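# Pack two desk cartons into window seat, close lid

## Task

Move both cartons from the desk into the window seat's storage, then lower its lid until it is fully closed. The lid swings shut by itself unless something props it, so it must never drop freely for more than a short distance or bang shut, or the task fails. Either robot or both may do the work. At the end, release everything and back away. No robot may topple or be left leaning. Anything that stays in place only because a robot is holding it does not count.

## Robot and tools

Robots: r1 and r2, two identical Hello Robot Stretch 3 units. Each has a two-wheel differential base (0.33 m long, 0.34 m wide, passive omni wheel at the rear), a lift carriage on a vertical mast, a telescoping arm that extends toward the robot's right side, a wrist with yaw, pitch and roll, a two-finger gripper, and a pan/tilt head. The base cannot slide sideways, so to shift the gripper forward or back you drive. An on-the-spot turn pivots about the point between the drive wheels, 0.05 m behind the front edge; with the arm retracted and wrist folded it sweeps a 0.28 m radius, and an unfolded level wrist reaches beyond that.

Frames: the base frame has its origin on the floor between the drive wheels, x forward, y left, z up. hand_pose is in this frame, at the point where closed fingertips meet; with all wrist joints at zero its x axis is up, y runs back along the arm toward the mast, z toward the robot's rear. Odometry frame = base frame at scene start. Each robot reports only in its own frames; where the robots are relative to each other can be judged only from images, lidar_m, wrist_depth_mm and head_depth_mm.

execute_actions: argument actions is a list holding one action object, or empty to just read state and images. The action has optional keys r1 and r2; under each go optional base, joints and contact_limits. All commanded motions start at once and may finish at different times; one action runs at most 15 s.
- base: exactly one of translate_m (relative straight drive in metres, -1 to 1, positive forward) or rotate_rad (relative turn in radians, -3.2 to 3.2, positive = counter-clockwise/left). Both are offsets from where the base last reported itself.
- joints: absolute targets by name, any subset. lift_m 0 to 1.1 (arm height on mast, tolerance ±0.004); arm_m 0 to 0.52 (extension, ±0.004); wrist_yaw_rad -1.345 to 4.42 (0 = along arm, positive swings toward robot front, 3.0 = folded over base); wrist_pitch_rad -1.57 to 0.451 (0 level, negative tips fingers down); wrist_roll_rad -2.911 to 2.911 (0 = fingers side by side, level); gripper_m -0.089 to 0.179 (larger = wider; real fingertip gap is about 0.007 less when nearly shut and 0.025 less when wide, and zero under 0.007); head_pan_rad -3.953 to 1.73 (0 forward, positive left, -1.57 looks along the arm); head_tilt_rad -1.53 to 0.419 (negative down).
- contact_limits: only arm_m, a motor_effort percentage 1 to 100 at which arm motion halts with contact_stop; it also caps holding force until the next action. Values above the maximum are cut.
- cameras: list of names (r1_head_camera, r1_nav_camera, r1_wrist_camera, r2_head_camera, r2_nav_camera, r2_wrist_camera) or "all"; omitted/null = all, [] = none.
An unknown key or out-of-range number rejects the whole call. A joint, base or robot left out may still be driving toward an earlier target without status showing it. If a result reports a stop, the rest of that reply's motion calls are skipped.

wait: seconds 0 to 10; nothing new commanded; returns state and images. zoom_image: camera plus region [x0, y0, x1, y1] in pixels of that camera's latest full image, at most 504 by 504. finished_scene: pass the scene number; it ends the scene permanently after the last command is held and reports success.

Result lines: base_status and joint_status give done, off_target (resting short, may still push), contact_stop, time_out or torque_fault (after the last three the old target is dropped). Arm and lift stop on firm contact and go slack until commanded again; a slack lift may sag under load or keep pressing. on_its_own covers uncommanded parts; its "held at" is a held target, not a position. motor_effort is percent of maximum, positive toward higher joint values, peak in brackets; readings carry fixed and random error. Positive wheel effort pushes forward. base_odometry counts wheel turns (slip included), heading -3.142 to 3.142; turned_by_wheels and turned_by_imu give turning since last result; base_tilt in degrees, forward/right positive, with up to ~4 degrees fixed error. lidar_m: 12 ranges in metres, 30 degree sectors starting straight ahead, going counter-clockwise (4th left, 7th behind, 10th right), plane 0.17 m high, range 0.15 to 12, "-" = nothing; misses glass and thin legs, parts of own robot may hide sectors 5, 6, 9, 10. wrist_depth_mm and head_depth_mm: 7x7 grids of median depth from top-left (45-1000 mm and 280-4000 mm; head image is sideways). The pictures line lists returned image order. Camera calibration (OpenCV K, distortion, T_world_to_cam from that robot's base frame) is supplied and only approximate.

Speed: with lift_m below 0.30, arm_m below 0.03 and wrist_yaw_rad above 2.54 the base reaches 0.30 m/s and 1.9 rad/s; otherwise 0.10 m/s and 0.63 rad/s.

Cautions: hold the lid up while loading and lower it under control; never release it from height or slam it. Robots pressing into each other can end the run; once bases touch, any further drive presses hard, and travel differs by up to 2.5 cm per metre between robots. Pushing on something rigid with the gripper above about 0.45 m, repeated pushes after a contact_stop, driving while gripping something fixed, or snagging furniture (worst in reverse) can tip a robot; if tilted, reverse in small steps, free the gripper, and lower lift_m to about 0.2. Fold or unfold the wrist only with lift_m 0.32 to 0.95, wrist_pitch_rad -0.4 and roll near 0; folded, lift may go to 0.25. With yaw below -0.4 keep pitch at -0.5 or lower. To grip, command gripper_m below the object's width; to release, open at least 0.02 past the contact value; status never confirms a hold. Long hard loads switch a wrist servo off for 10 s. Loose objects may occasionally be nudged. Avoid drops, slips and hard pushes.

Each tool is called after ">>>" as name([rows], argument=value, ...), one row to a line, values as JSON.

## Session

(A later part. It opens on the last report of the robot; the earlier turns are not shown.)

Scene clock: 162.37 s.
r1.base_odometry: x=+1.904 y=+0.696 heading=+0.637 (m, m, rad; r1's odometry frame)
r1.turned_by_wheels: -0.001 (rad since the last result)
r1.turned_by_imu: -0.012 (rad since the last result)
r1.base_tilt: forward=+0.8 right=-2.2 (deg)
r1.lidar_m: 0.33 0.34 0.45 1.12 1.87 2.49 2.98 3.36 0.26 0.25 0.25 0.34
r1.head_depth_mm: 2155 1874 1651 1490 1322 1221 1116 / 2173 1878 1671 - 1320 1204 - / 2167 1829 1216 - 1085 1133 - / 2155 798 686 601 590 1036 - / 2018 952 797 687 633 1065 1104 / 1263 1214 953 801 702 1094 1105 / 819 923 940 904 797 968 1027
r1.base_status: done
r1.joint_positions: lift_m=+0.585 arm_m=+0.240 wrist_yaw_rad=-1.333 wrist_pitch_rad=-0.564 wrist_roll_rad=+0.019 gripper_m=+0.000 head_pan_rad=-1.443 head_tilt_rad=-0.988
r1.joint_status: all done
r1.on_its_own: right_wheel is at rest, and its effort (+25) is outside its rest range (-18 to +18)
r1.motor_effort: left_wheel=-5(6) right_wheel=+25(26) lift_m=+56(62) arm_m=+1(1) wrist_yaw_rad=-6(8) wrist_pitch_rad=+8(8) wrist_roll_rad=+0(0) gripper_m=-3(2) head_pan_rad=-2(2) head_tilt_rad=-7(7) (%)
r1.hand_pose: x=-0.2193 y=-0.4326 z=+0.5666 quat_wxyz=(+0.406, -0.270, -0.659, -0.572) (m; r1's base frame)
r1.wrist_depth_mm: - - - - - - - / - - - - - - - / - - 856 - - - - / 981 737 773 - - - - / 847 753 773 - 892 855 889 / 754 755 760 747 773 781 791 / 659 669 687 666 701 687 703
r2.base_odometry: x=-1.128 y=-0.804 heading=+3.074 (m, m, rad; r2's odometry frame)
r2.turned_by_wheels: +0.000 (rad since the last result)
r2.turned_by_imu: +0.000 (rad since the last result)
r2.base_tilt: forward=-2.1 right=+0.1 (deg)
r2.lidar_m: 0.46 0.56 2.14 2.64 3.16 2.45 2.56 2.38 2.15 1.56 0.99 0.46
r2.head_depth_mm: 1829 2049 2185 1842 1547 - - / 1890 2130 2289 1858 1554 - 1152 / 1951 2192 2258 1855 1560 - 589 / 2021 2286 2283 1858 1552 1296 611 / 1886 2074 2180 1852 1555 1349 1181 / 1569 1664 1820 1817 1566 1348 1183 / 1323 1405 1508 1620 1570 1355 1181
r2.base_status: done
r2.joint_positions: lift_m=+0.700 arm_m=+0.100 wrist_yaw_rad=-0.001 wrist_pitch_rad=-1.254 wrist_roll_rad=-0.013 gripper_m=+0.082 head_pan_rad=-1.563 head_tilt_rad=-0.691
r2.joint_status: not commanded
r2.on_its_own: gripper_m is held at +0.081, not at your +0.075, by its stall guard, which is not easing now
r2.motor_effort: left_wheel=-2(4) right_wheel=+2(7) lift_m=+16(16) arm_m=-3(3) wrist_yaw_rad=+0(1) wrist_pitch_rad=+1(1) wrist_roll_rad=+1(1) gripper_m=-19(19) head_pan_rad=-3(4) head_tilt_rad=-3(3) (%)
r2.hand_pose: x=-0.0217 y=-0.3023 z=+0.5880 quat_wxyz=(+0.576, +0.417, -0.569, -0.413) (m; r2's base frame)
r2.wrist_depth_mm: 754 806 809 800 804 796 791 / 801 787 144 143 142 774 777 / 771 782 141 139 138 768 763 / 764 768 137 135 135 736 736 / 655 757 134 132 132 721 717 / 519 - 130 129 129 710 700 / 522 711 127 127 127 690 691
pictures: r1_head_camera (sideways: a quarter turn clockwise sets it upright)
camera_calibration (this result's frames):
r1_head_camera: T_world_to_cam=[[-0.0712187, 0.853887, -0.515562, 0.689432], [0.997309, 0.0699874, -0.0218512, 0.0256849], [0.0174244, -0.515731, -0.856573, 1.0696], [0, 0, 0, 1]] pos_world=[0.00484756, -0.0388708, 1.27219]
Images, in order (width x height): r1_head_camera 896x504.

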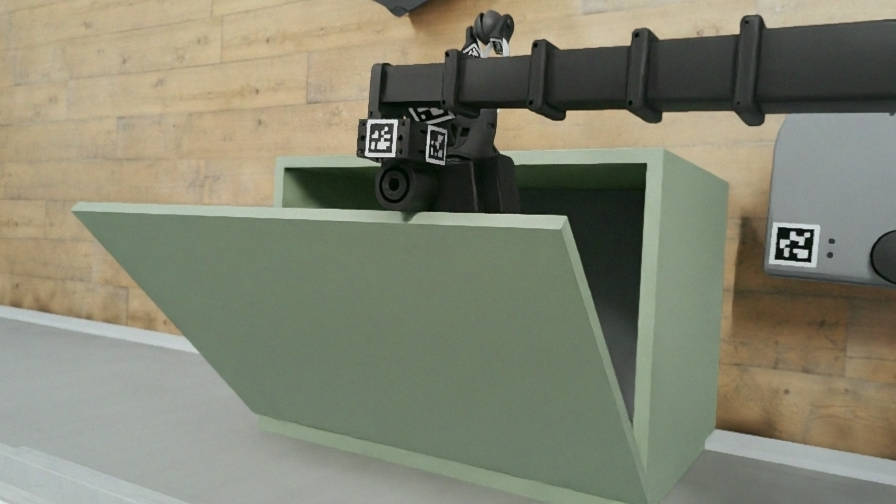

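>>> execute_actions([
  {"r1":{"base":{"translate_m":0.035},"joints":{"lift_m":0.616}},"r2":{"base":{"rotate_rad":1.2},"joints":{"head_tilt_rad":-0.9}}},
], cameras=[])

>>> execute_actions([
  {"r1":{"base":{"translate_m":0.033},"joints":{"lift_m":0.636}},"r2":{"base":{"translate_m":0.06}}},
], cameras=[])

>>> execute_actions([
  {"r1":{"base":{"translate_m":0.04},"joints":{"lift_m":0.652}}},
], cameras=["r1_head_camera","r2_head_camera"])

Scene clock: 172.00 s.
r1.base_odometry: x=+1.932 y=+0.716 heading=+0.636 (m, m, rad; r1's odometry frame)
r1.turned_by_wheels: -0.001 (rad since the last result)
r1.turned_by_imu: +0.000 (rad since the last result)
r1.base_tilt: forward=+0.9 right=-2.1 (deg)
r1.lidar_m: 0.29 0.30 0.40 1.00 1.86 2.49 3.02 3.40 0.26 0.25 0.25 0.31
r1.head_depth_mm: 2170 967 1391 1402 1328 1226 - / 2164 1873 1622 - 875 1185 - / 2170 1831 1143 - 1227 998 - / 2156 760 649 568 1204 1030 - / 1867 967 789 673 625 1053 1103 / 1127 1150 994 824 707 1083 1102 / 741 823 845 861 814 892 941
r1.base_status: done
r1.joint_positions: lift_m=+0.615 arm_m=+0.240 wrist_yaw_rad=-1.333 wrist_pitch_rad=-0.564 wrist_roll_rad=+0.019 gripper_m=+0.000 head_pan_rad=-1.443 head_tilt_rad=-0.988
r1.joint_status: all done
r1.on_its_own: right_wheel is at rest, and its effort (+20) is outside its rest range (-18 to +18)
r1.motor_effort: left_wheel=-4(3) right_wheel=+20(25) lift_m=+56(62) arm_m=+1(1) wrist_yaw_rad=-7(7) wrist_pitch_rad=+8(8) wrist_roll_rad=+0(0) gripper_m=-1(3) head_pan_rad=-2(2) head_tilt_rad=-6(7) (%)
r1.hand_pose: x=-0.2193 y=-0.4327 z=+0.5966 quat_wxyz=(+0.406, -0.270, -0.659, -0.572) (m; r1's base frame)
r1.wrist_depth_mm: - - - - - - - / - - - - - - - / - - - - - - - / - 785 953 - - - - / 862 694 843 - 913 940 958 / 772 774 777 778 822 813 814 / 706 716 711 725 719 716 735
r2.base_odometry: x=-1.128 y=-0.804 heading=-2.009 (m, m, rad; r2's odometry frame)
r2.turned_by_wheels: +1.200 (rad since the last result)
r2.turned_by_imu: +1.215 (rad since the last result)
r2.base_tilt: forward=-2.2 right=+0.0 (deg)
r2.lidar_m: 2.62 2.70 3.02 2.44 2.96 2.25 2.15 1.30 0.94 0.46 0.47 0.63
r2.head_depth_mm: 846 989 1197 1470 1391 - - / 822 986 1187 1436 - 1236 1136 / 831 978 1179 1433 - 653 1152 / 829 970 1043 1398 724 650 1155 / 823 969 1067 1402 1059 1227 1117 / 816 965 1068 1414 1056 1229 1128 / 813 958 1062 1410 1035 1215 1122
r2.base_status: done
r2.joint_positions: lift_m=+0.700 arm_m=+0.100 wrist_yaw_rad=-0.001 wrist_pitch_rad=-1.254 wrist_roll_rad=-0.013 gripper_m=+0.082 head_pan_rad=-1.563 head_tilt_rad=-0.889
r2.joint_status: all done
r2.on_its_own: gripper_m is held at +0.081, not at your +0.075, by its stall guard, which is not easing now
r2.motor_effort: left_wheel=-2(8) right_wheel=+3(8) lift_m=+16(16) arm_m=-3(3) wrist_yaw_rad=+1(1) wrist_pitch_rad=+2(1) wrist_roll_rad=+0(1) gripper_m=-20(19) head_pan_rad=-2(3) head_tilt_rad=-4(15) (%)
r2.hand_pose: x=-0.0217 y=-0.3023 z=+0.5880 quat_wxyz=(+0.576, +0.417, -0.569, -0.413) (m; r2's base frame)
r2.wrist_depth_mm: 627 745 737 727 813 814 794 / 347 337 145 142 142 780 778 / 501 480 141 139 138 766 761 / 758 760 137 136 135 741 750 / 747 745 134 132 132 723 710 / 737 - 131 129 129 719 703 / 706 711 128 127 126 694 699
pictures: none
No camera images: the call's "cameras" was empty. Leave "cameras" out to get every camera's image.

Scene clock: 174.10 s.
r1.base_odometry: x=+1.958 y=+0.736 heading=+0.635 (m, m, rad; r1's odometry frame)
r1.turned_by_wheels: -0.001 (rad since the last result)
r1.turned_by_imu: +0.000 (rad since the last result)
r1.base_tilt: forward=+0.8 right=-2.2 (deg)
r1.lidar_m: 0.26 0.27 0.35 0.90 1.87 2.50 3.04 3.45 0.26 0.25 0.25 0.27
r1.head_depth_mm: 2170 1877 956 1484 1344 - - / 2151 1868 1674 - 959 1015 - / 2109 1837 1138 - 1252 1005 - / 2117 731 623 543 1204 1020 - / 1682 1027 799 672 629 1047 1110 / 1003 1037 987 878 745 1016 1083 / 698 653 748 769 785 810 837
r1.base_status: done
r1.joint_positions: lift_m=+0.635 arm_m=+0.240 wrist_yaw_rad=-1.333 wrist_pitch_rad=-0.564 wrist_roll_rad=+0.019 gripper_m=+0.000 head_pan_rad=-1.443 head_tilt_rad=-0.988
r1.joint_status: all done
r1.motor_effort: left_wheel=-3(3) right_wheel=+17(23) lift_m=+57(59) arm_m=+1(1) wrist_yaw_rad=-6(7) wrist_pitch_rad=+8(8) wrist_roll_rad=+0(0) gripper_m=-2(2) head_pan_rad=-2(2) head_tilt_rad=-7(6) (%)
r1.hand_pose: x=-0.2193 y=-0.4326 z=+0.6165 quat_wxyz=(+0.406, -0.270, -0.659, -0.572) (m; r1's base frame)
r1.wrist_depth_mm: 332 - - - - - - / 319 - - - - - - / 331 - - - - - - / 986 846 840 - - - - / 913 735 761 - 937 966 980 / 784 804 784 801 843 830 816 / 704 709 736 737 736 735 754
r2.base_odometry: x=-1.154 y=-0.858 heading=-2.009 (m, m, rad; r2's odometry frame)
r2.turned_by_wheels: +0.000 (rad since the last result)
r2.turned_by_imu: +0.000 (rad since the last result)
r2.base_tilt: forward=-2.2 right=+0.1 (deg)
r2.lidar_m: 2.56 2.64 3.00 2.43 2.97 2.31 2.21 1.30 0.47 0.45 0.47 0.63
r2.head_depth_mm: 830 988 1196 1485 1399 - - / 831 980 1188 1449 - 1235 1135 / 828 932 1118 1327 - 655 1148 / 826 924 1076 1404 725 650 1157 / 822 923 1058 1405 1055 1221 1121 / 819 897 1037 1399 1050 1219 1121 / 814 933 1020 1374 1038 1218 1125
r2.base_status: done
r2.joint_positions: lift_m=+0.700 arm_m=+0.100 wrist_yaw_rad=-0.001 wrist_pitch_rad=-1.254 wrist_roll_rad=-0.013 gripper_m=+0.082 head_pan_rad=-1.563 head_tilt_rad=-0.889
r2.joint_status: not commanded
r2.on_its_own: gripper_m is held at +0.081, not at your +0.075, by its stall guard, which is not easing now
r2.motor_effort: left_wheel=-2(4) right_wheel=+2(8) lift_m=+16(16) arm_m=-3(3) wrist_yaw_rad=+0(0) wrist_pitch_rad=+1(2) wrist_roll_rad=+1(1) gripper_m=-18(19) head_pan_rad=-4(4) head_tilt_rad=-3(4) (%)
r2.hand_pose: x=-0.0217 y=-0.3023 z=+0.5880 quat_wxyz=(+0.576, +0.417, -0.569, -0.413) (m; r2's base frame)
r2.wrist_depth_mm: 563 745 745 738 333 789 800 / 342 360 144 142 142 766 775 / 492 478 141 139 139 757 751 / 733 755 137 136 135 741 734 / 751 754 134 132 131 728 723 / 722 - 131 129 129 709 710 / 721 707 127 127 126 693 683
pictures: none
No camera images: the call's "cameras" was empty. Leave "cameras" out to get every camera's image.

Scene clock: 175.73 s.
r1.base_odometry: x=+1.991 y=+0.760 heading=+0.635 (m, m, rad; r1's odometry frame)
r1.turned_by_wheels: +0.000 (rad since the last result)
r1.turned_by_imu: +0.000 (rad since the last result)
r1.base_tilt: forward=+0.7 right=-2.2 (deg)
r1.lidar_m: 0.22 0.23 0.30 0.76 1.88 2.50 3.09 3.48 0.25 0.24 0.25 0.23
r1.head_depth_mm: 2176 1873 995 1513 - - - / 2182 1873 1394 1223 1162 971 - / 2125 1831 1115 1337 1256 1097 - / 2139 715 602 520 1221 1014 - / 1419 1184 843 691 635 1041 1108 / 755 876 906 873 808 931 1032 / 592 601 565 536 667 684 708
r1.base_status: done
r1.joint_positions: lift_m=+0.651 arm_m=+0.240 wrist_yaw_rad=-1.333 wrist_pitch_rad=-0.564 wrist_roll_rad=+0.019 gripper_m=+0.000 head_pan_rad=-1.443 head_tilt_rad=-0.988
r1.joint_status: all done
r1.motor_effort: left_wheel=-2(4) right_wheel=+14(20) lift_m=+57(61) arm_m=+1(1) wrist_yaw_rad=-6(6) wrist_pitch_rad=+8(8) wrist_roll_rad=+0(0) gripper_m=-2(3) head_pan_rad=-3(3) head_tilt_rad=-7(6) (%)
r1.hand_pose: x=-0.2193 y=-0.4326 z=+0.6326 quat_wxyz=(+0.406, -0.270, -0.659, -0.572) (m; r1's base frame)
r1.wrist_depth_mm: 351 - - - - - - / 305 427 - - - - - / 327 932 - - - - - / 339 938 871 - - - - / 893 817 799 - 985 940 967 / 824 829 780 798 830 858 840 / 313 324 746 746 763 803 787
r2.base_odometry: x=-1.154 y=-0.858 heading=-2.009 (m, m, rad; r2's odometry frame)
r2.turned_by_wheels: +0.000 (rad since the last result)
r2.turned_by_imu: +0.000 (rad since the last result)
r2.base_tilt: forward=-2.2 right=+0.1 (deg)
r2.lidar_m: 2.56 2.64 3.01 2.44 2.97 2.31 2.21 1.30 0.48 0.45 0.47 0.63
r2.head_depth_mm: 835 986 1193 1470 1398 - - / 828 981 1186 1440 - 1233 1139 / 828 795 1141 1322 - 655 1152 / 824 834 1103 1401 722 651 1151 / 822 827 1081 1410 1053 1224 1125 / 818 819 1070 1404 1051 1219 1126 / 815 810 1058 1373 1033 1221 1128
r2.base_status: not commanded
r2.joint_positions: lift_m=+0.700 arm_m=+0.100 wrist_yaw_rad=-0.001 wrist_pitch_rad=-1.254 wrist_roll_rad=-0.013 gripper_m=+0.082 head_pan_rad=-1.563 head_tilt_rad=-0.889
r2.joint_status: not commanded
r2.on_its_own: gripper_m is held at +0.081, not at your +0.075, by its stall guard, which is not easing now
r2.motor_effort: left_wheel=-2(1) right_wheel=+2(2) lift_m=+16(16) arm_m=-3(3) wrist_yaw_rad=+0(0) wrist_pitch_rad=+1(1) wrist_roll_rad=+1(1) gripper_m=-19(19) head_pan_rad=-2(3) head_tilt_rad=-3(3) (%)
r2.hand_pose: x=-0.0217 y=-0.3023 z=+0.5880 quat_wxyz=(+0.576, +0.417, -0.569, -0.413) (m; r2's base frame)
r2.wrist_depth_mm: 566 729 744 736 333 797 795 / 341 360 144 143 142 782 772 / 493 480 141 139 138 760 758 / 758 757 137 136 135 745 733 / 758 748 133 132 132 733 727 / 727 - 130 129 129 702 706 / 711 707 127 126 126 688 687
pictures: r1_head_camera (sideways: a quarter turn clockwise sets it upright), r2_head_camera (sideways: a quarter turn clockwise sets it upright)
camera_calibration (this result's frames):
r1_head_camera: T_world_to_cam=[[-0.0712077, 0.853888, -0.515562, 0.689432], [0.997309, 0.0699745, -0.0218512, 0.0256849], [0.0174177, -0.515731, -0.856573, 1.0696], [0, 0, 0, 1]] pos_world=[0.00484706, -0.0388708, 1.27219]
r2_head_camera: T_world_to_cam=[[0.00433596, 0.80826, -0.58881, 0.784067], [0.999909, -0.0110103, -0.00775059, 0.00247518], [-0.0127475, -0.588723, -0.808234, 1.00995], [0, 0, 0, 1]] pos_world=[0.00699966, -0.0391225, 1.27796]
Images, in order (width x height): r1_head_camera 896x504, r2_head_camera 896x504.

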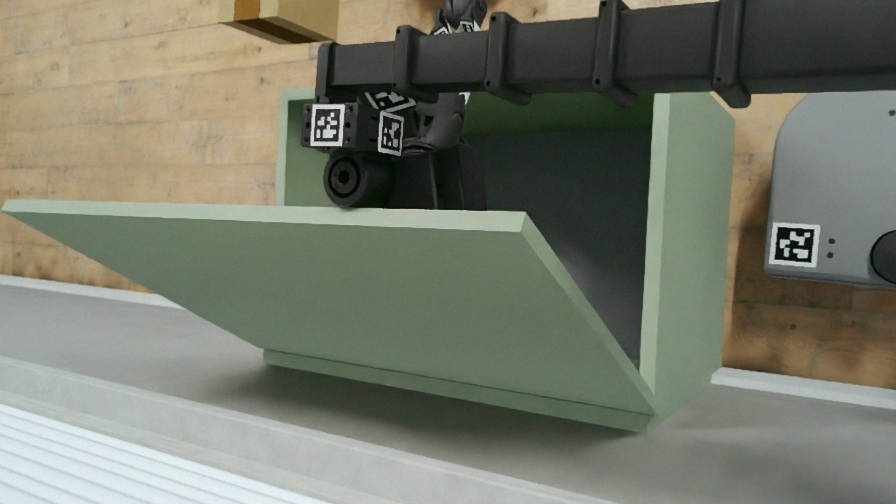

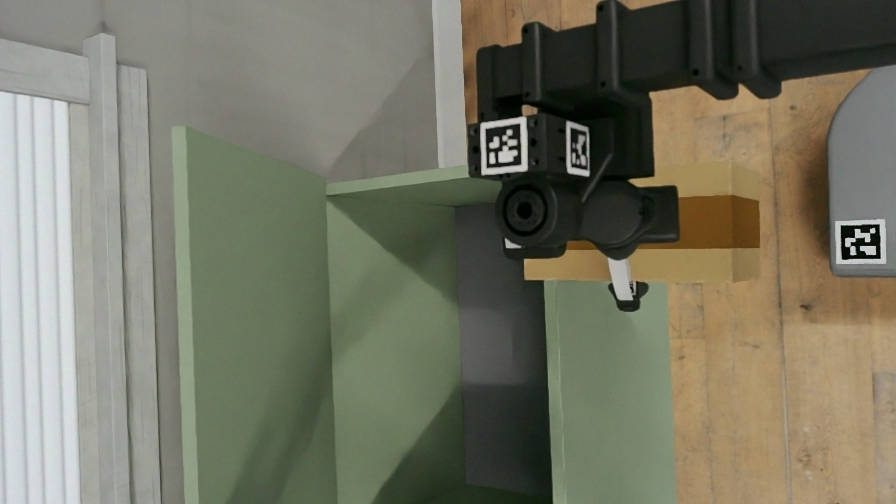

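>>> execute_actions([
  {"r1":{"base":{"translate_m":0.045}},"r2":{"base":{"translate_m":0.06},"joints":{"arm_m":0.44,"lift_m":0.67}}},
], cameras=["r1_head_camera","r2_head_camera"])

>>> execute_actions([
  {"r2":{"joints":{"lift_m":0.31}}},
], cameras=["r1_head_camera","r2_head_camera","r2_wrist_camera"])

Scene clock: 188.73 s.
r1.base_odometry: x=+2.027 y=+0.786 heading=+0.635 (m, m, rad; r1's odometry frame)
r1.turned_by_wheels: +0.000 (rad since the last result)
r1.turned_by_imu: +0.001 (rad since the last result)
r1.base_tilt: forward=+0.9 right=-2.2 (deg)
r1.lidar_m: 0.18 0.18 0.24 0.60 1.88 2.50 3.13 0.93 0.25 0.24 0.25 0.18
r1.head_depth_mm: 720 1849 1647 1505 - - - / 2017 781 922 1331 1235 966 - / 2129 1764 900 907 1256 1097 - / 1924 724 600 513 1224 1005 - / 1127 1066 965 781 679 1033 1103 / 653 628 585 743 775 799 846 / 466 475 487 488 455 431 560
r1.base_status: done
r1.joint_positions: lift_m=+0.651 arm_m=+0.240 wrist_yaw_rad=-1.333 wrist_pitch_rad=-0.564 wrist_roll_rad=+0.019 gripper_m=+0.000 head_pan_rad=-1.443 head_tilt_rad=-0.988
r1.joint_status: not commanded
r1.motor_effort: left_wheel=-1(2) right_wheel=+12(19) lift_m=+55(56) arm_m=+1(1) wrist_yaw_rad=-6(6) wrist_pitch_rad=+8(8) wrist_roll_rad=+0(0) gripper_m=-3(1) head_pan_rad=-1(2) head_tilt_rad=-7(6) (%)
r1.hand_pose: x=-0.2193 y=-0.4326 z=+0.6326 quat_wxyz=(+0.406, -0.270, -0.659, -0.572) (m; r1's base frame)
r1.wrist_depth_mm: - - - - - - - / - - - - - - - / - - 959 - - - - / - - 830 - - - - / 939 906 801 - 959 956 985 / 356 361 813 819 858 859 849 / 478 421 352 323 319 762 787
r2.base_odometry: x=-1.179 y=-0.913 heading=-2.009 (m, m, rad; r2's odometry frame)
r2.turned_by_wheels: +0.000 (rad since the last result)
r2.turned_by_imu: +0.000 (rad since the last result)
r2.base_tilt: forward=-2.2 right=+0.1 (deg)
r2.lidar_m: 2.50 2.57 3.01 2.43 2.96 2.38 2.27 1.30 0.47 0.45 0.47 1.01
r2.head_depth_mm: 824 987 1195 1466 1398 - - / 831 794 1152 - 1005 1237 1141 / 826 728 1137 1143 1079 1220 1163 / 827 754 961 887 1064 1222 1153 / 820 780 1092 1408 1056 1219 1124 / 813 804 1081 1415 1043 1212 1120 / 810 797 961 1276 1030 1221 1122
r2.base_status: done
r2.joint_positions: lift_m=+0.670 arm_m=+0.440 wrist_yaw_rad=-0.001 wrist_pitch_rad=-1.254 wrist_roll_rad=-0.013 gripper_m=+0.082 head_pan_rad=-1.563 head_tilt_rad=-0.889
r2.joint_status: all done
r2.on_its_own: gripper_m is held at +0.081, not at your +0.075, by its stall guard, which is not easing now
r2.motor_effort: left_wheel=-3(5) right_wheel=+2(9) lift_m=+15(15) arm_m=+4(5) wrist_yaw_rad=+0(0) wrist_pitch_rad=+1(1) wrist_roll_rad=+1(1) gripper_m=-19(19) head_pan_rad=-3(3) head_tilt_rad=-3(3) (%)
r2.hand_pose: x=-0.0217 y=-0.6414 z=+0.5579 quat_wxyz=(+0.576, +0.417, -0.569, -0.413) (m; r2's base frame)
r2.wrist_depth_mm: 370 365 338 322 315 329 365 / 481 492 144 142 142 341 482 / 507 678 141 139 139 337 665 / 515 663 137 136 135 334 720 / 521 655 134 132 132 303 685 / 518 - 130 130 129 684 674 / 489 481 127 127 126 295 664
pictures: r1_head_camera (sideways: a quarter turn clockwise sets it upright), r2_head_camera (sideways: a quarter turn clockwise sets it upright)
camera_calibration (this result's frames):
r1_head_camera: T_world_to_cam=[[-0.0712076, 0.853888, -0.515562, 0.689432], [0.997309, 0.0699744, -0.0218512, 0.0256849], [0.0174177, -0.515731, -0.856573, 1.0696], [0, 0, 0, 1]] pos_world=[0.00484705, -0.0388708, 1.27219]
r2_head_camera: T_world_to_cam=[[0.0043901, 0.808287, -0.588773, 0.784018], [0.999909, -0.0110772, -0.00775145, 0.0024763], [-0.0127873, -0.588685, -0.808262, 1.00998], [0, 0, 0, 1]] pos_world=[0.00699702, -0.0391214, 1.27796]
Images, in order (width x height): r1_head_camera 896x504, r2_head_camera 896x504.

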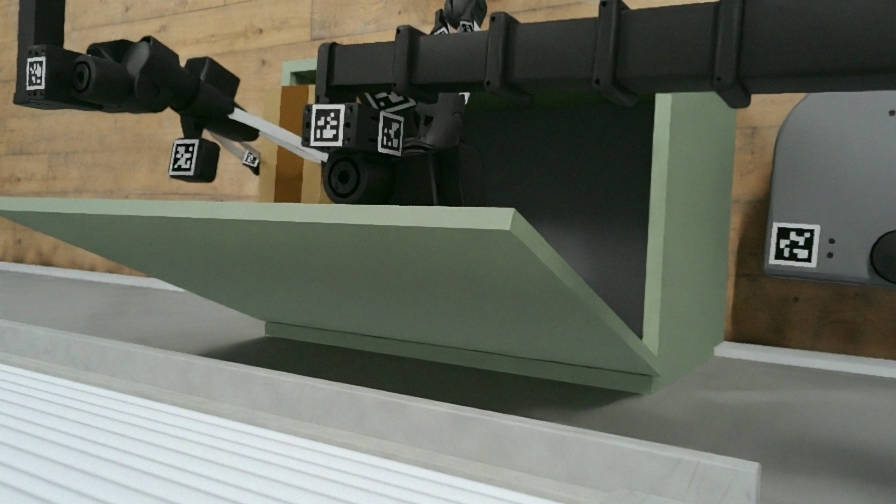

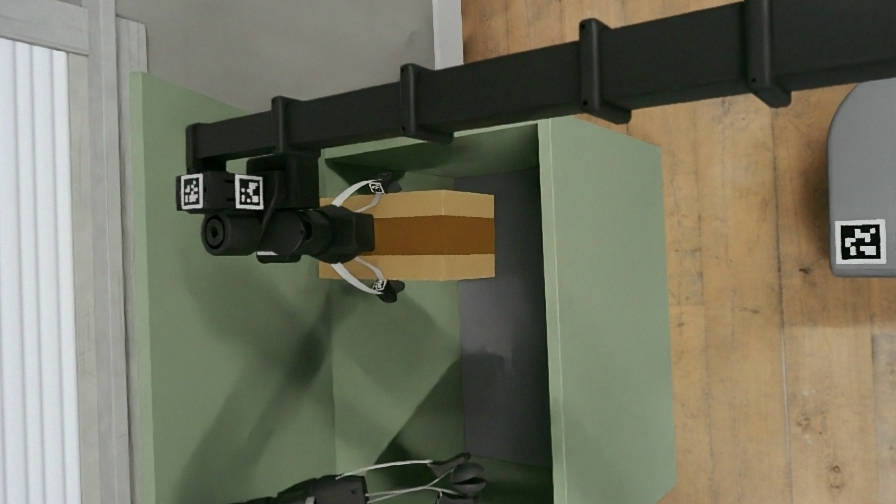

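Scene clock: 192.83 s.
r1.base_odometry: x=+2.027 y=+0.786 heading=+0.635 (m, m, rad; r1's odometry frame)
r1.turned_by_wheels: +0.000 (rad since the last result)
r1.turned_by_imu: +0.000 (rad since the last result)
r1.base_tilt: forward=+0.9 right=-2.0 (deg)
r1.lidar_m: 0.18 0.18 0.24 0.60 1.88 2.49 3.12 0.93 0.25 0.24 0.25 0.18
r1.head_depth_mm: 2174 1883 1593 1517 - - - / 2153 1869 1016 1332 1242 964 - / 2117 1830 1106 871 1260 1099 - / 1921 723 602 513 1225 1003 - / 1128 1063 962 781 678 1029 1102 / 653 629 584 747 776 799 842 / 466 476 487 488 455 431 560
r1.base_status: not commanded
r1.joint_positions: lift_m=+0.651 arm_m=+0.240 wrist_yaw_rad=-1.333 wrist_pitch_rad=-0.564 wrist_roll_rad=+0.019 gripper_m=+0.000 head_pan_rad=-1.443 head_tilt_rad=-0.988
r1.joint_status: not commanded
r1.motor_effort: left_wheel=-1(1) right_wheel=+12(11) lift_m=+55(55) arm_m=+1(1) wrist_yaw_rad=-6(7) wrist_pitch_rad=+8(8) wrist_roll_rad=+0(0) gripper_m=-2(2) head_pan_rad=-2(2) head_tilt_rad=-6(6) (%)
r1.hand_pose: x=-0.2193 y=-0.4326 z=+0.6326 quat_wxyz=(+0.406, -0.270, -0.659, -0.572) (m; r1's base frame)
r1.wrist_depth_mm: - 638 753 - - - - / - 517 - - - - - / 405 - 967 - - - - / - - 857 - - - - / 904 899 780 - 959 957 961 / 358 363 806 793 855 832 861 / 481 415 346 322 320 767 751
r2.base_odometry: x=-1.179 y=-0.913 heading=-2.009 (m, m, rad; r2's odometry frame)
r2.turned_by_wheels: +0.000 (rad since the last result)
r2.turned_by_imu: +0.000 (rad since the last result)
r2.base_tilt: forward=-2.3 right=+0.1 (deg)
r2.lidar_m: 2.50 2.57 3.01 2.44 2.97 2.37 2.27 1.30 0.47 0.45 0.47 1.01
r2.head_depth_mm: 826 988 1196 1475 1376 1235 1121 / 827 797 1185 1392 1331 1231 1138 / 829 788 1114 1264 1076 1218 1152 / 827 781 1113 1345 1059 1218 1154 / 820 778 1095 1406 1052 1222 1124 / 816 807 1084 1398 1041 1222 1125 / 814 798 963 1280 1028 1224 1126
r2.base_status: not commanded
r2.joint_positions: lift_m=+0.310 arm_m=+0.440 wrist_yaw_rad=-0.001 wrist_pitch_rad=-1.254 wrist_roll_rad=-0.013 gripper_m=+0.082 head_pan_rad=-1.563 head_tilt_rad=-0.889
r2.joint_status: all done
r2.on_its_own: gripper_m is held at +0.081, not at your +0.075, by its stall guard, which is not easing now
r2.motor_effort: left_wheel=-2(3) right_wheel=+2(3) lift_m=+16(13) arm_m=+4(4) wrist_yaw_rad=+1(1) wrist_pitch_rad=+2(2) wrist_roll_rad=+1(1) gripper_m=-19(19) head_pan_rad=-4(4) head_tilt_rad=-3(3) (%)
r2.hand_pose: x=-0.0217 y=-0.6414 z=+0.1979 quat_wxyz=(+0.576, +0.417, -0.569, -0.413) (m; r2's base frame)
r2.wrist_depth_mm: 333 329 328 320 318 268 175 / 325 322 144 142 142 265 173 / 317 315 141 139 139 263 172 / 308 307 137 136 136 261 171 / 303 302 134 133 132 238 170 / 294 - 130 129 129 223 169 / 289 284 127 126 126 271 169
pictures: r1_head_camera (sideways: a quarter turn clockwise sets it upright), r2_head_camera (sideways: a quarter turn clockwise sets it upright), r2_wrist_camera
camera_calibration (this result's frames):
r1_head_camera: T_world_to_cam=[[-0.0712075, 0.853888, -0.515562, 0.689432], [0.997309, 0.0699743, -0.0218512, 0.0256849], [0.0174176, -0.515731, -0.856573, 1.0696], [0, 0, 0, 1]] pos_world=[0.00484705, -0.0388708, 1.27219]
r2_head_camera: T_world_to_cam=[[0.0043902, 0.808287, -0.588772, 0.784018], [0.999909, -0.0110773, -0.00775145, 0.00247631], [-0.0127874, -0.588685, -0.808262, 1.00998], [0, 0, 0, 1]] pos_world=[0.00699702, -0.0391214, 1.27796]
r2_wrist_camera: T_world_to_cam=[[-0.997171, -0.057499, -0.0484112, -0.0422088], [-0.0493851, 0.986723, -0.15472, 0.700153], [0.0566647, -0.151891, -0.986772, 0.264901], [0, 0, 0, 1]] pos_world=[-0.0225228, -0.653048, 0.367681]
Images, in order (width x height): r1_head_camera 896x504, r2_head_camera 896x504, r2_wrist_camera 644x364.

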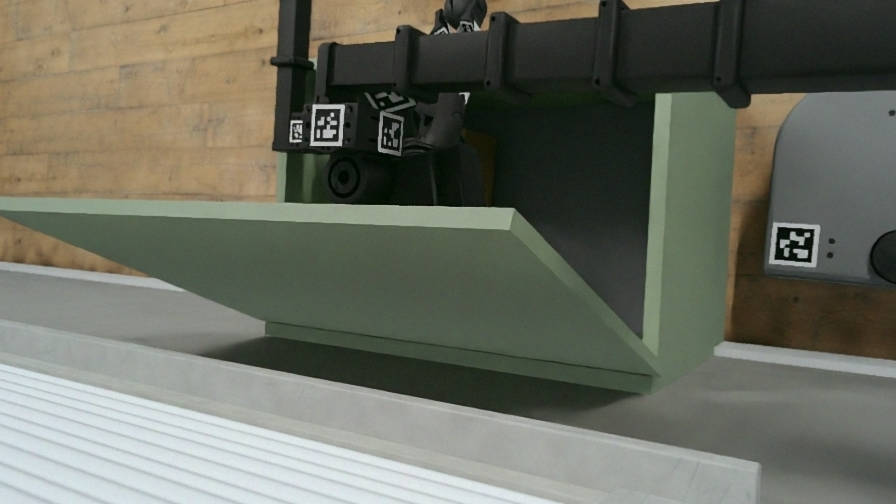

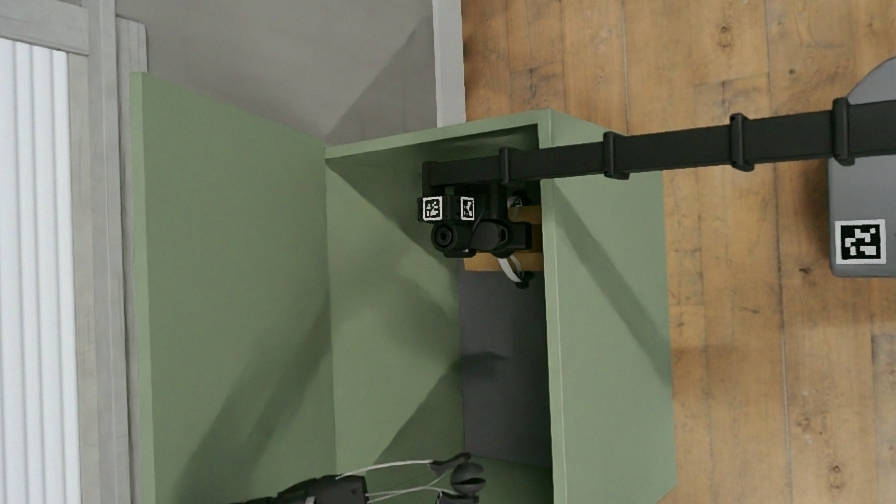

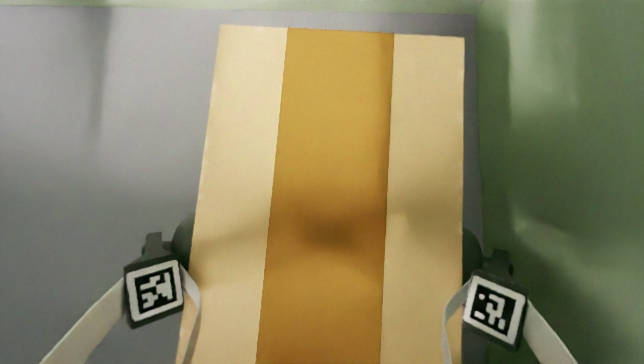

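>>> execute_actions([
  {"r2":{"joints":{"lift_m":0.272}}},
], cameras=[])

>>> execute_actions([
  {"r2":{"joints":{"gripper_m":0.15}}},
], cameras=[])

>>> execute_actions([
  {"r2":{"joints":{"lift_m":0.59,"head_pan_rad":1.57,"head_tilt_rad":-0.2}}},
], cameras=["r2_wrist_camera","r2_head_camera"])

Scene clock: 198.70 s.
r1.base_odometry: x=+2.027 y=+0.786 heading=+0.635 (m, m, rad; r1's odometry frame)
r1.turned_by_wheels: +0.000 (rad since the last result)
r1.turned_by_imu: +0.000 (rad since the last result)
r1.base_tilt: forward=+0.8 right=-2.1 (deg)
r1.lidar_m: 0.18 0.18 0.24 0.60 1.88 2.50 3.13 0.93 0.25 0.24 0.25 0.18
r1.head_depth_mm: 2163 1871 1590 1512 - - - / 2147 1864 1108 1334 1236 966 - / 2101 1838 1107 867 1256 1098 - / 1917 724 600 513 1223 1007 - / 1126 1070 964 780 679 1033 1107 / 651 629 585 745 776 797 843 / 466 476 487 489 455 431 561
r1.base_status: not commanded
r1.joint_positions: lift_m=+0.651 arm_m=+0.240 wrist_yaw_rad=-1.333 wrist_pitch_rad=-0.564 wrist_roll_rad=+0.019 gripper_m=+0.000 head_pan_rad=-1.443 head_tilt_rad=-0.988
r1.joint_status: not commanded
r1.motor_effort: left_wheel=-1(1) right_wheel=+12(12) lift_m=+55(55) arm_m=+1(1) wrist_yaw_rad=-6(6) wrist_pitch_rad=+8(8) wrist_roll_rad=+0(0) gripper_m=-3(2) head_pan_rad=-3(3) head_tilt_rad=-7(7) (%)
r1.hand_pose: x=-0.2193 y=-0.4326 z=+0.6326 quat_wxyz=(+0.406, -0.270, -0.659, -0.572) (m; r1's base frame)
r1.wrist_depth_mm: - 704 709 - - - - / - 572 - - - - - / - - 935 - - - - / 407 - 837 - - - - / 932 887 781 - 952 973 978 / 356 361 821 814 826 849 853 / 486 416 353 323 312 756 740
r2.base_odometry: x=-1.179 y=-0.913 heading=-2.009 (m, m, rad; r2's odometry frame)
r2.turned_by_wheels: +0.000 (rad since the last result)
r2.turned_by_imu: +0.000 (rad since the last result)
r2.base_tilt: forward=-2.2 right=+0.2 (deg)
r2.lidar_m: 2.50 2.58 3.01 2.43 2.97 2.38 2.27 1.30 0.47 0.45 0.47 1.01
r2.head_depth_mm: 828 985 1195 1473 1374 1229 1120 / 835 798 1182 1400 1337 1234 1136 / 829 791 1113 1294 1020 1225 1160 / 822 782 1110 1374 1013 1218 1154 / 817 778 1092 1397 1059 1216 1125 / 816 805 1081 1409 1039 1222 1126 / 814 796 959 1279 1033 1224 1127
r2.base_status: not commanded
r2.joint_positions: lift_m=+0.272 arm_m=+0.440 wrist_yaw_rad=-0.001 wrist_pitch_rad=-1.254 wrist_roll_rad=-0.013 gripper_m=+0.082 head_pan_rad=-1.563 head_tilt_rad=-0.889
r2.joint_status: all done
r2.on_its_own: gripper_m is held at +0.081, not at your +0.075, by its stall guard, which is not easing now
r2.motor_effort: left_wheel=-2(2) right_wheel=+3(2) lift_m=+16(18) arm_m=+4(4) wrist_yaw_rad=+1(0) wrist_pitch_rad=+1(1) wrist_roll_rad=+1(1) gripper_m=-20(19) head_pan_rad=-2(2) head_tilt_rad=-4(3) (%)
r2.hand_pose: x=-0.0217 y=-0.6414 z=+0.1599 quat_wxyz=(+0.576, +0.417, -0.569, -0.413) (m; r2's base frame)
r2.wrist_depth_mm: 291 289 288 286 283 267 175 / 285 283 145 143 142 267 173 / 276 274 141 139 139 263 172 / 270 268 137 136 135 260 171 / 262 262 134 132 132 239 170 / 256 - 130 129 129 223 169 / 252 250 127 126 126 243 168
pictures: none
No camera images: the call's "cameras" was empty. Leave "cameras" out to get every camera's image.

Scene clock: 199.87 s.
r1.base_odometry: x=+2.027 y=+0.786 heading=+0.635 (m, m, rad; r1's odometry frame)
r1.turned_by_wheels: +0.000 (rad since the last result)
r1.turned_by_imu: +0.000 (rad since the last result)
r1.base_tilt: forward=+0.7 right=-2.0 (deg)
r1.lidar_m: 0.18 0.18 0.24 0.60 1.88 2.50 3.12 0.93 0.25 0.24 0.25 0.18
r1.head_depth_mm: 2169 1880 1595 1513 - - - / 2170 1872 1105 1332 1246 964 - / 2118 1838 1106 870 1254 1096 - / 1921 726 600 512 1220 1006 - / 1130 1062 963 779 680 1031 1106 / 653 628 584 742 775 797 843 / 466 476 486 489 455 431 562
r1.base_status: not commanded
r1.joint_positions: lift_m=+0.651 arm_m=+0.240 wrist_yaw_rad=-1.333 wrist_pitch_rad=-0.564 wrist_roll_rad=+0.019 gripper_m=+0.000 head_pan_rad=-1.443 head_tilt_rad=-0.988
r1.joint_status: not commanded
r1.motor_effort: left_wheel=-1(1) right_wheel=+12(12) lift_m=+55(55) arm_m=+0(1) wrist_yaw_rad=-6(6) wrist_pitch_rad=+8(8) wrist_roll_rad=+0(0) gripper_m=-3(3) head_pan_rad=-2(4) head_tilt_rad=-7(7) (%)
r1.hand_pose: x=-0.2193 y=-0.4326 z=+0.6326 quat_wxyz=(+0.406, -0.270, -0.659, -0.572) (m; r1's base frame)
r1.wrist_depth_mm: - 706 695 - - - - / - 563 - - - - - / - - 984 - - - - / 411 - 839 - - - - / 948 894 792 - 931 959 957 / 359 356 795 811 851 819 858 / 487 409 351 320 319 767 763
r2.base_odometry: x=-1.179 y=-0.913 heading=-2.009 (m, m, rad; r2's odometry frame)
r2.turned_by_wheels: +0.000 (rad since the last result)
r2.turned_by_imu: +0.000 (rad since the last result)
r2.base_tilt: forward=-2.2 right=+0.1 (deg)
r2.lidar_m: 2.49 2.58 3.00 2.42 2.96 2.38 2.27 1.29 0.47 0.45 0.47 1.01
r2.head_depth_mm: 825 994 1197 1466 1374 1233 1122 / 831 794 1184 1394 1339 1236 1132 / 826 790 1111 1290 1022 1221 1158 / 825 783 1107 1364 1014 1223 1156 / 818 778 1090 1403 1057 1225 1125 / 817 803 1083 1405 1041 1222 1125 / 811 797 964 1294 1030 1225 1126
r2.base_status: not commanded
r2.joint_positions: lift_m=+0.272 arm_m=+0.440 wrist_yaw_rad=-0.001 wrist_pitch_rad=-1.254 wrist_roll_rad=-0.013 gripper_m=+0.150 head_pan_rad=-1.563 head_tilt_rad=-0.889
r2.joint_status: all done
r2.motor_effort: left_wheel=-2(2) right_wheel=+3(2) lift_m=+15(16) arm_m=+4(4) wrist_yaw_rad=+0(1) wrist_pitch_rad=+1(1) wrist_roll_rad=+1(1) gripper_m=+0(80) head_pan_rad=-3(3) head_tilt_rad=-3(3) (%)
r2.hand_pose: x=-0.0217 y=-0.6414 z=+0.1599 quat_wxyz=(+0.576, +0.417, -0.569, -0.413) (m; r2's base frame)
r2.wrist_depth_mm: 291 289 287 285 284 267 173 / 284 279 156 153 153 264 173 / 275 274 153 150 150 261 172 / 270 268 148 146 146 260 172 / 264 262 144 143 143 249 170 / 257 - 141 139 140 - 169 / 249 249 137 136 137 243 161
pictures: none
No camera images: the call's "cameras" was empty. Leave "cameras" out to get every camera's image.

Scene clock: 203.60 s.
r1.base_odometry: x=+2.027 y=+0.786 heading=+0.635 (m, m, rad; r1's odometry frame)
r1.turned_by_wheels: +0.000 (rad since the last result)
r1.turned_by_imu: +0.000 (rad since the last result)
r1.base_tilt: forward=+1.0 right=-2.1 (deg)
r1.lidar_m: 0.18 0.18 0.24 0.60 1.87 2.50 3.13 0.93 0.25 0.24 0.25 0.18
r1.head_depth_mm: 2169 1818 1638 1503 - - - / 2202 794 867 1329 1239 962 - / 2113 1825 983 870 1259 1099 - / 1917 724 601 512 1223 1007 - / 1126 1065 963 778 676 1031 1104 / 654 630 587 744 775 799 843 / 467 477 487 489 456 431 562
r1.base_status: not commanded
r1.joint_positions: lift_m=+0.651 arm_m=+0.240 wrist_yaw_rad=-1.333 wrist_pitch_rad=-0.564 wrist_roll_rad=+0.019 gripper_m=+0.000 head_pan_rad=-1.443 head_tilt_rad=-0.988
r1.joint_status: not commanded
r1.motor_effort: left_wheel=-1(1) right_wheel=+12(11) lift_m=+55(55) arm_m=+1(1) wrist_yaw_rad=-7(7) wrist_pitch_rad=+8(8) wrist_roll_rad=+0(0) gripper_m=-2(1) head_pan_rad=-2(2) head_tilt_rad=-7(5) (%)
r1.hand_pose: x=-0.2193 y=-0.4326 z=+0.6326 quat_wxyz=(+0.406, -0.270, -0.659, -0.572) (m; r1's base frame)
r1.wrist_depth_mm: - - - - - - - / - - - - - - - / - - 959 - - - - / - - 870 - - - - / 927 904 802 - 972 954 932 / 356 357 820 806 870 856 866 / 487 416 352 322 318 762 772
r2.base_odometry: x=-1.179 y=-0.913 heading=-2.009 (m, m, rad; r2's odometry frame)
r2.turned_by_wheels: +0.000 (rad since the last result)
r2.turned_by_imu: +0.000 (rad since the last result)
r2.base_tilt: forward=-2.2 right=+0.2 (deg)
r2.lidar_m: 2.50 2.58 3.01 2.43 2.97 2.37 2.27 1.30 0.47 0.45 0.46 1.01
r2.head_depth_mm: 2555 2696 2789 2973 2811 2037 1604 / 2535 2667 2795 2931 2841 2049 1606 / 2544 2664 2790 2870 2678 2044 1615 / 2547 2628 2774 2831 2868 2056 1621 / 2514 2642 2766 2836 2921 2090 1621 / 2497 2624 2733 2852 2897 2106 1633 / 2490 2623 2768 2731 2946 2123 1646
r2.base_status: not commanded
r2.joint_positions: lift_m=+0.590 arm_m=+0.440 wrist_yaw_rad=-0.001 wrist_pitch_rad=-1.254 wrist_roll_rad=-0.013 gripper_m=+0.150 head_pan_rad=+1.563 head_tilt_rad=-0.211
r2.joint_status: all done
r2.motor_effort: left_wheel=-2(2) right_wheel=+2(3) lift_m=+23(23) arm_m=+4(4) wrist_yaw_rad=+0(1) wrist_pitch_rad=+2(2) wrist_roll_rad=+1(1) gripper_m=+0(0) head_pan_rad=+4(45) head_tilt_rad=+4(25) (%)
r2.hand_pose: x=-0.0217 y=-0.6414 z=+0.4774 quat_wxyz=(+0.576, +0.417, -0.569, -0.413) (m; r2's base frame)
r2.wrist_depth_mm: 372 363 357 351 347 267 345 / 470 490 481 474 434 265 423 / 509 611 600 595 554 263 563 / 514 583 593 461 537 259 201 / 520 577 568 454 527 249 200 / 504 - 558 442 522 - 198 / 474 507 534 507 476 275 196
pictures: r2_head_camera (sideways: a quarter turn clockwise sets it upright), r2_wrist_camera
camera_calibration (this result's frames):
r2_head_camera: T_world_to_cam=[[-0.0125098, -0.260205, -0.965472, 1.27525], [-0.999613, 0.0272431, 0.0056099, -0.00272059], [0.0248427, 0.965169, -0.260445, 0.297049], [0, 0, 0, 1]] pos_world=[0.00585419, 0.0451996, 1.3086]
r2_wrist_camera: T_world_to_cam=[[-0.997171, -0.0574975, -0.0484111, -0.0286786], [-0.0493837, 0.986723, -0.15472, 0.743394], [0.0566644, -0.151891, -0.986772, 0.540673], [0, 0, 0, 1]] pos_world=[-0.0225229, -0.65305, 0.647151]
Images, in order (width x height): r2_head_camera 896x504, r2_wrist_camera 644x364.

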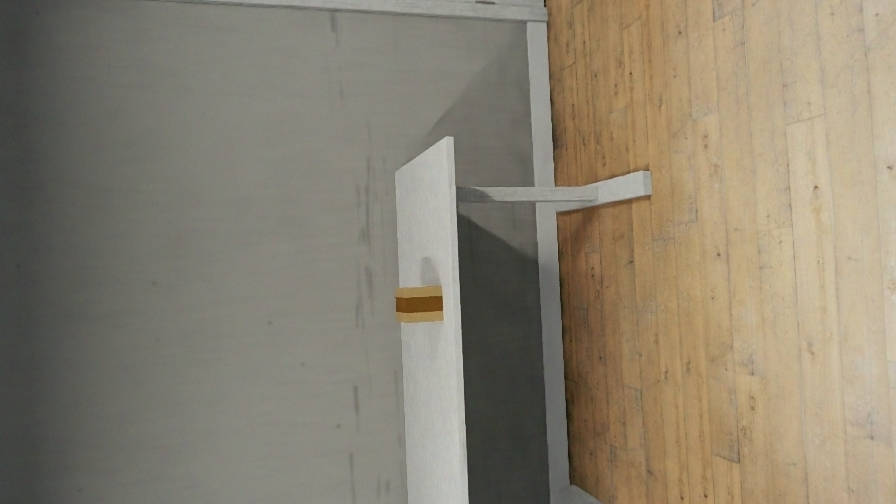

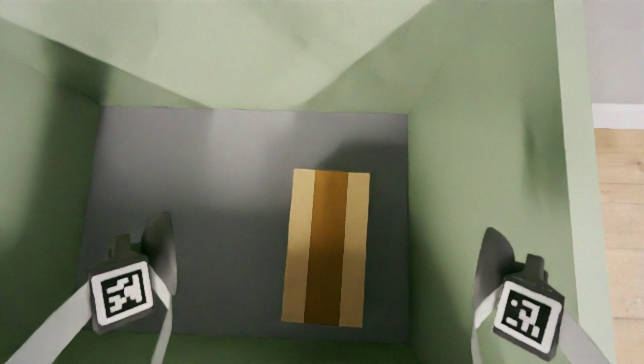

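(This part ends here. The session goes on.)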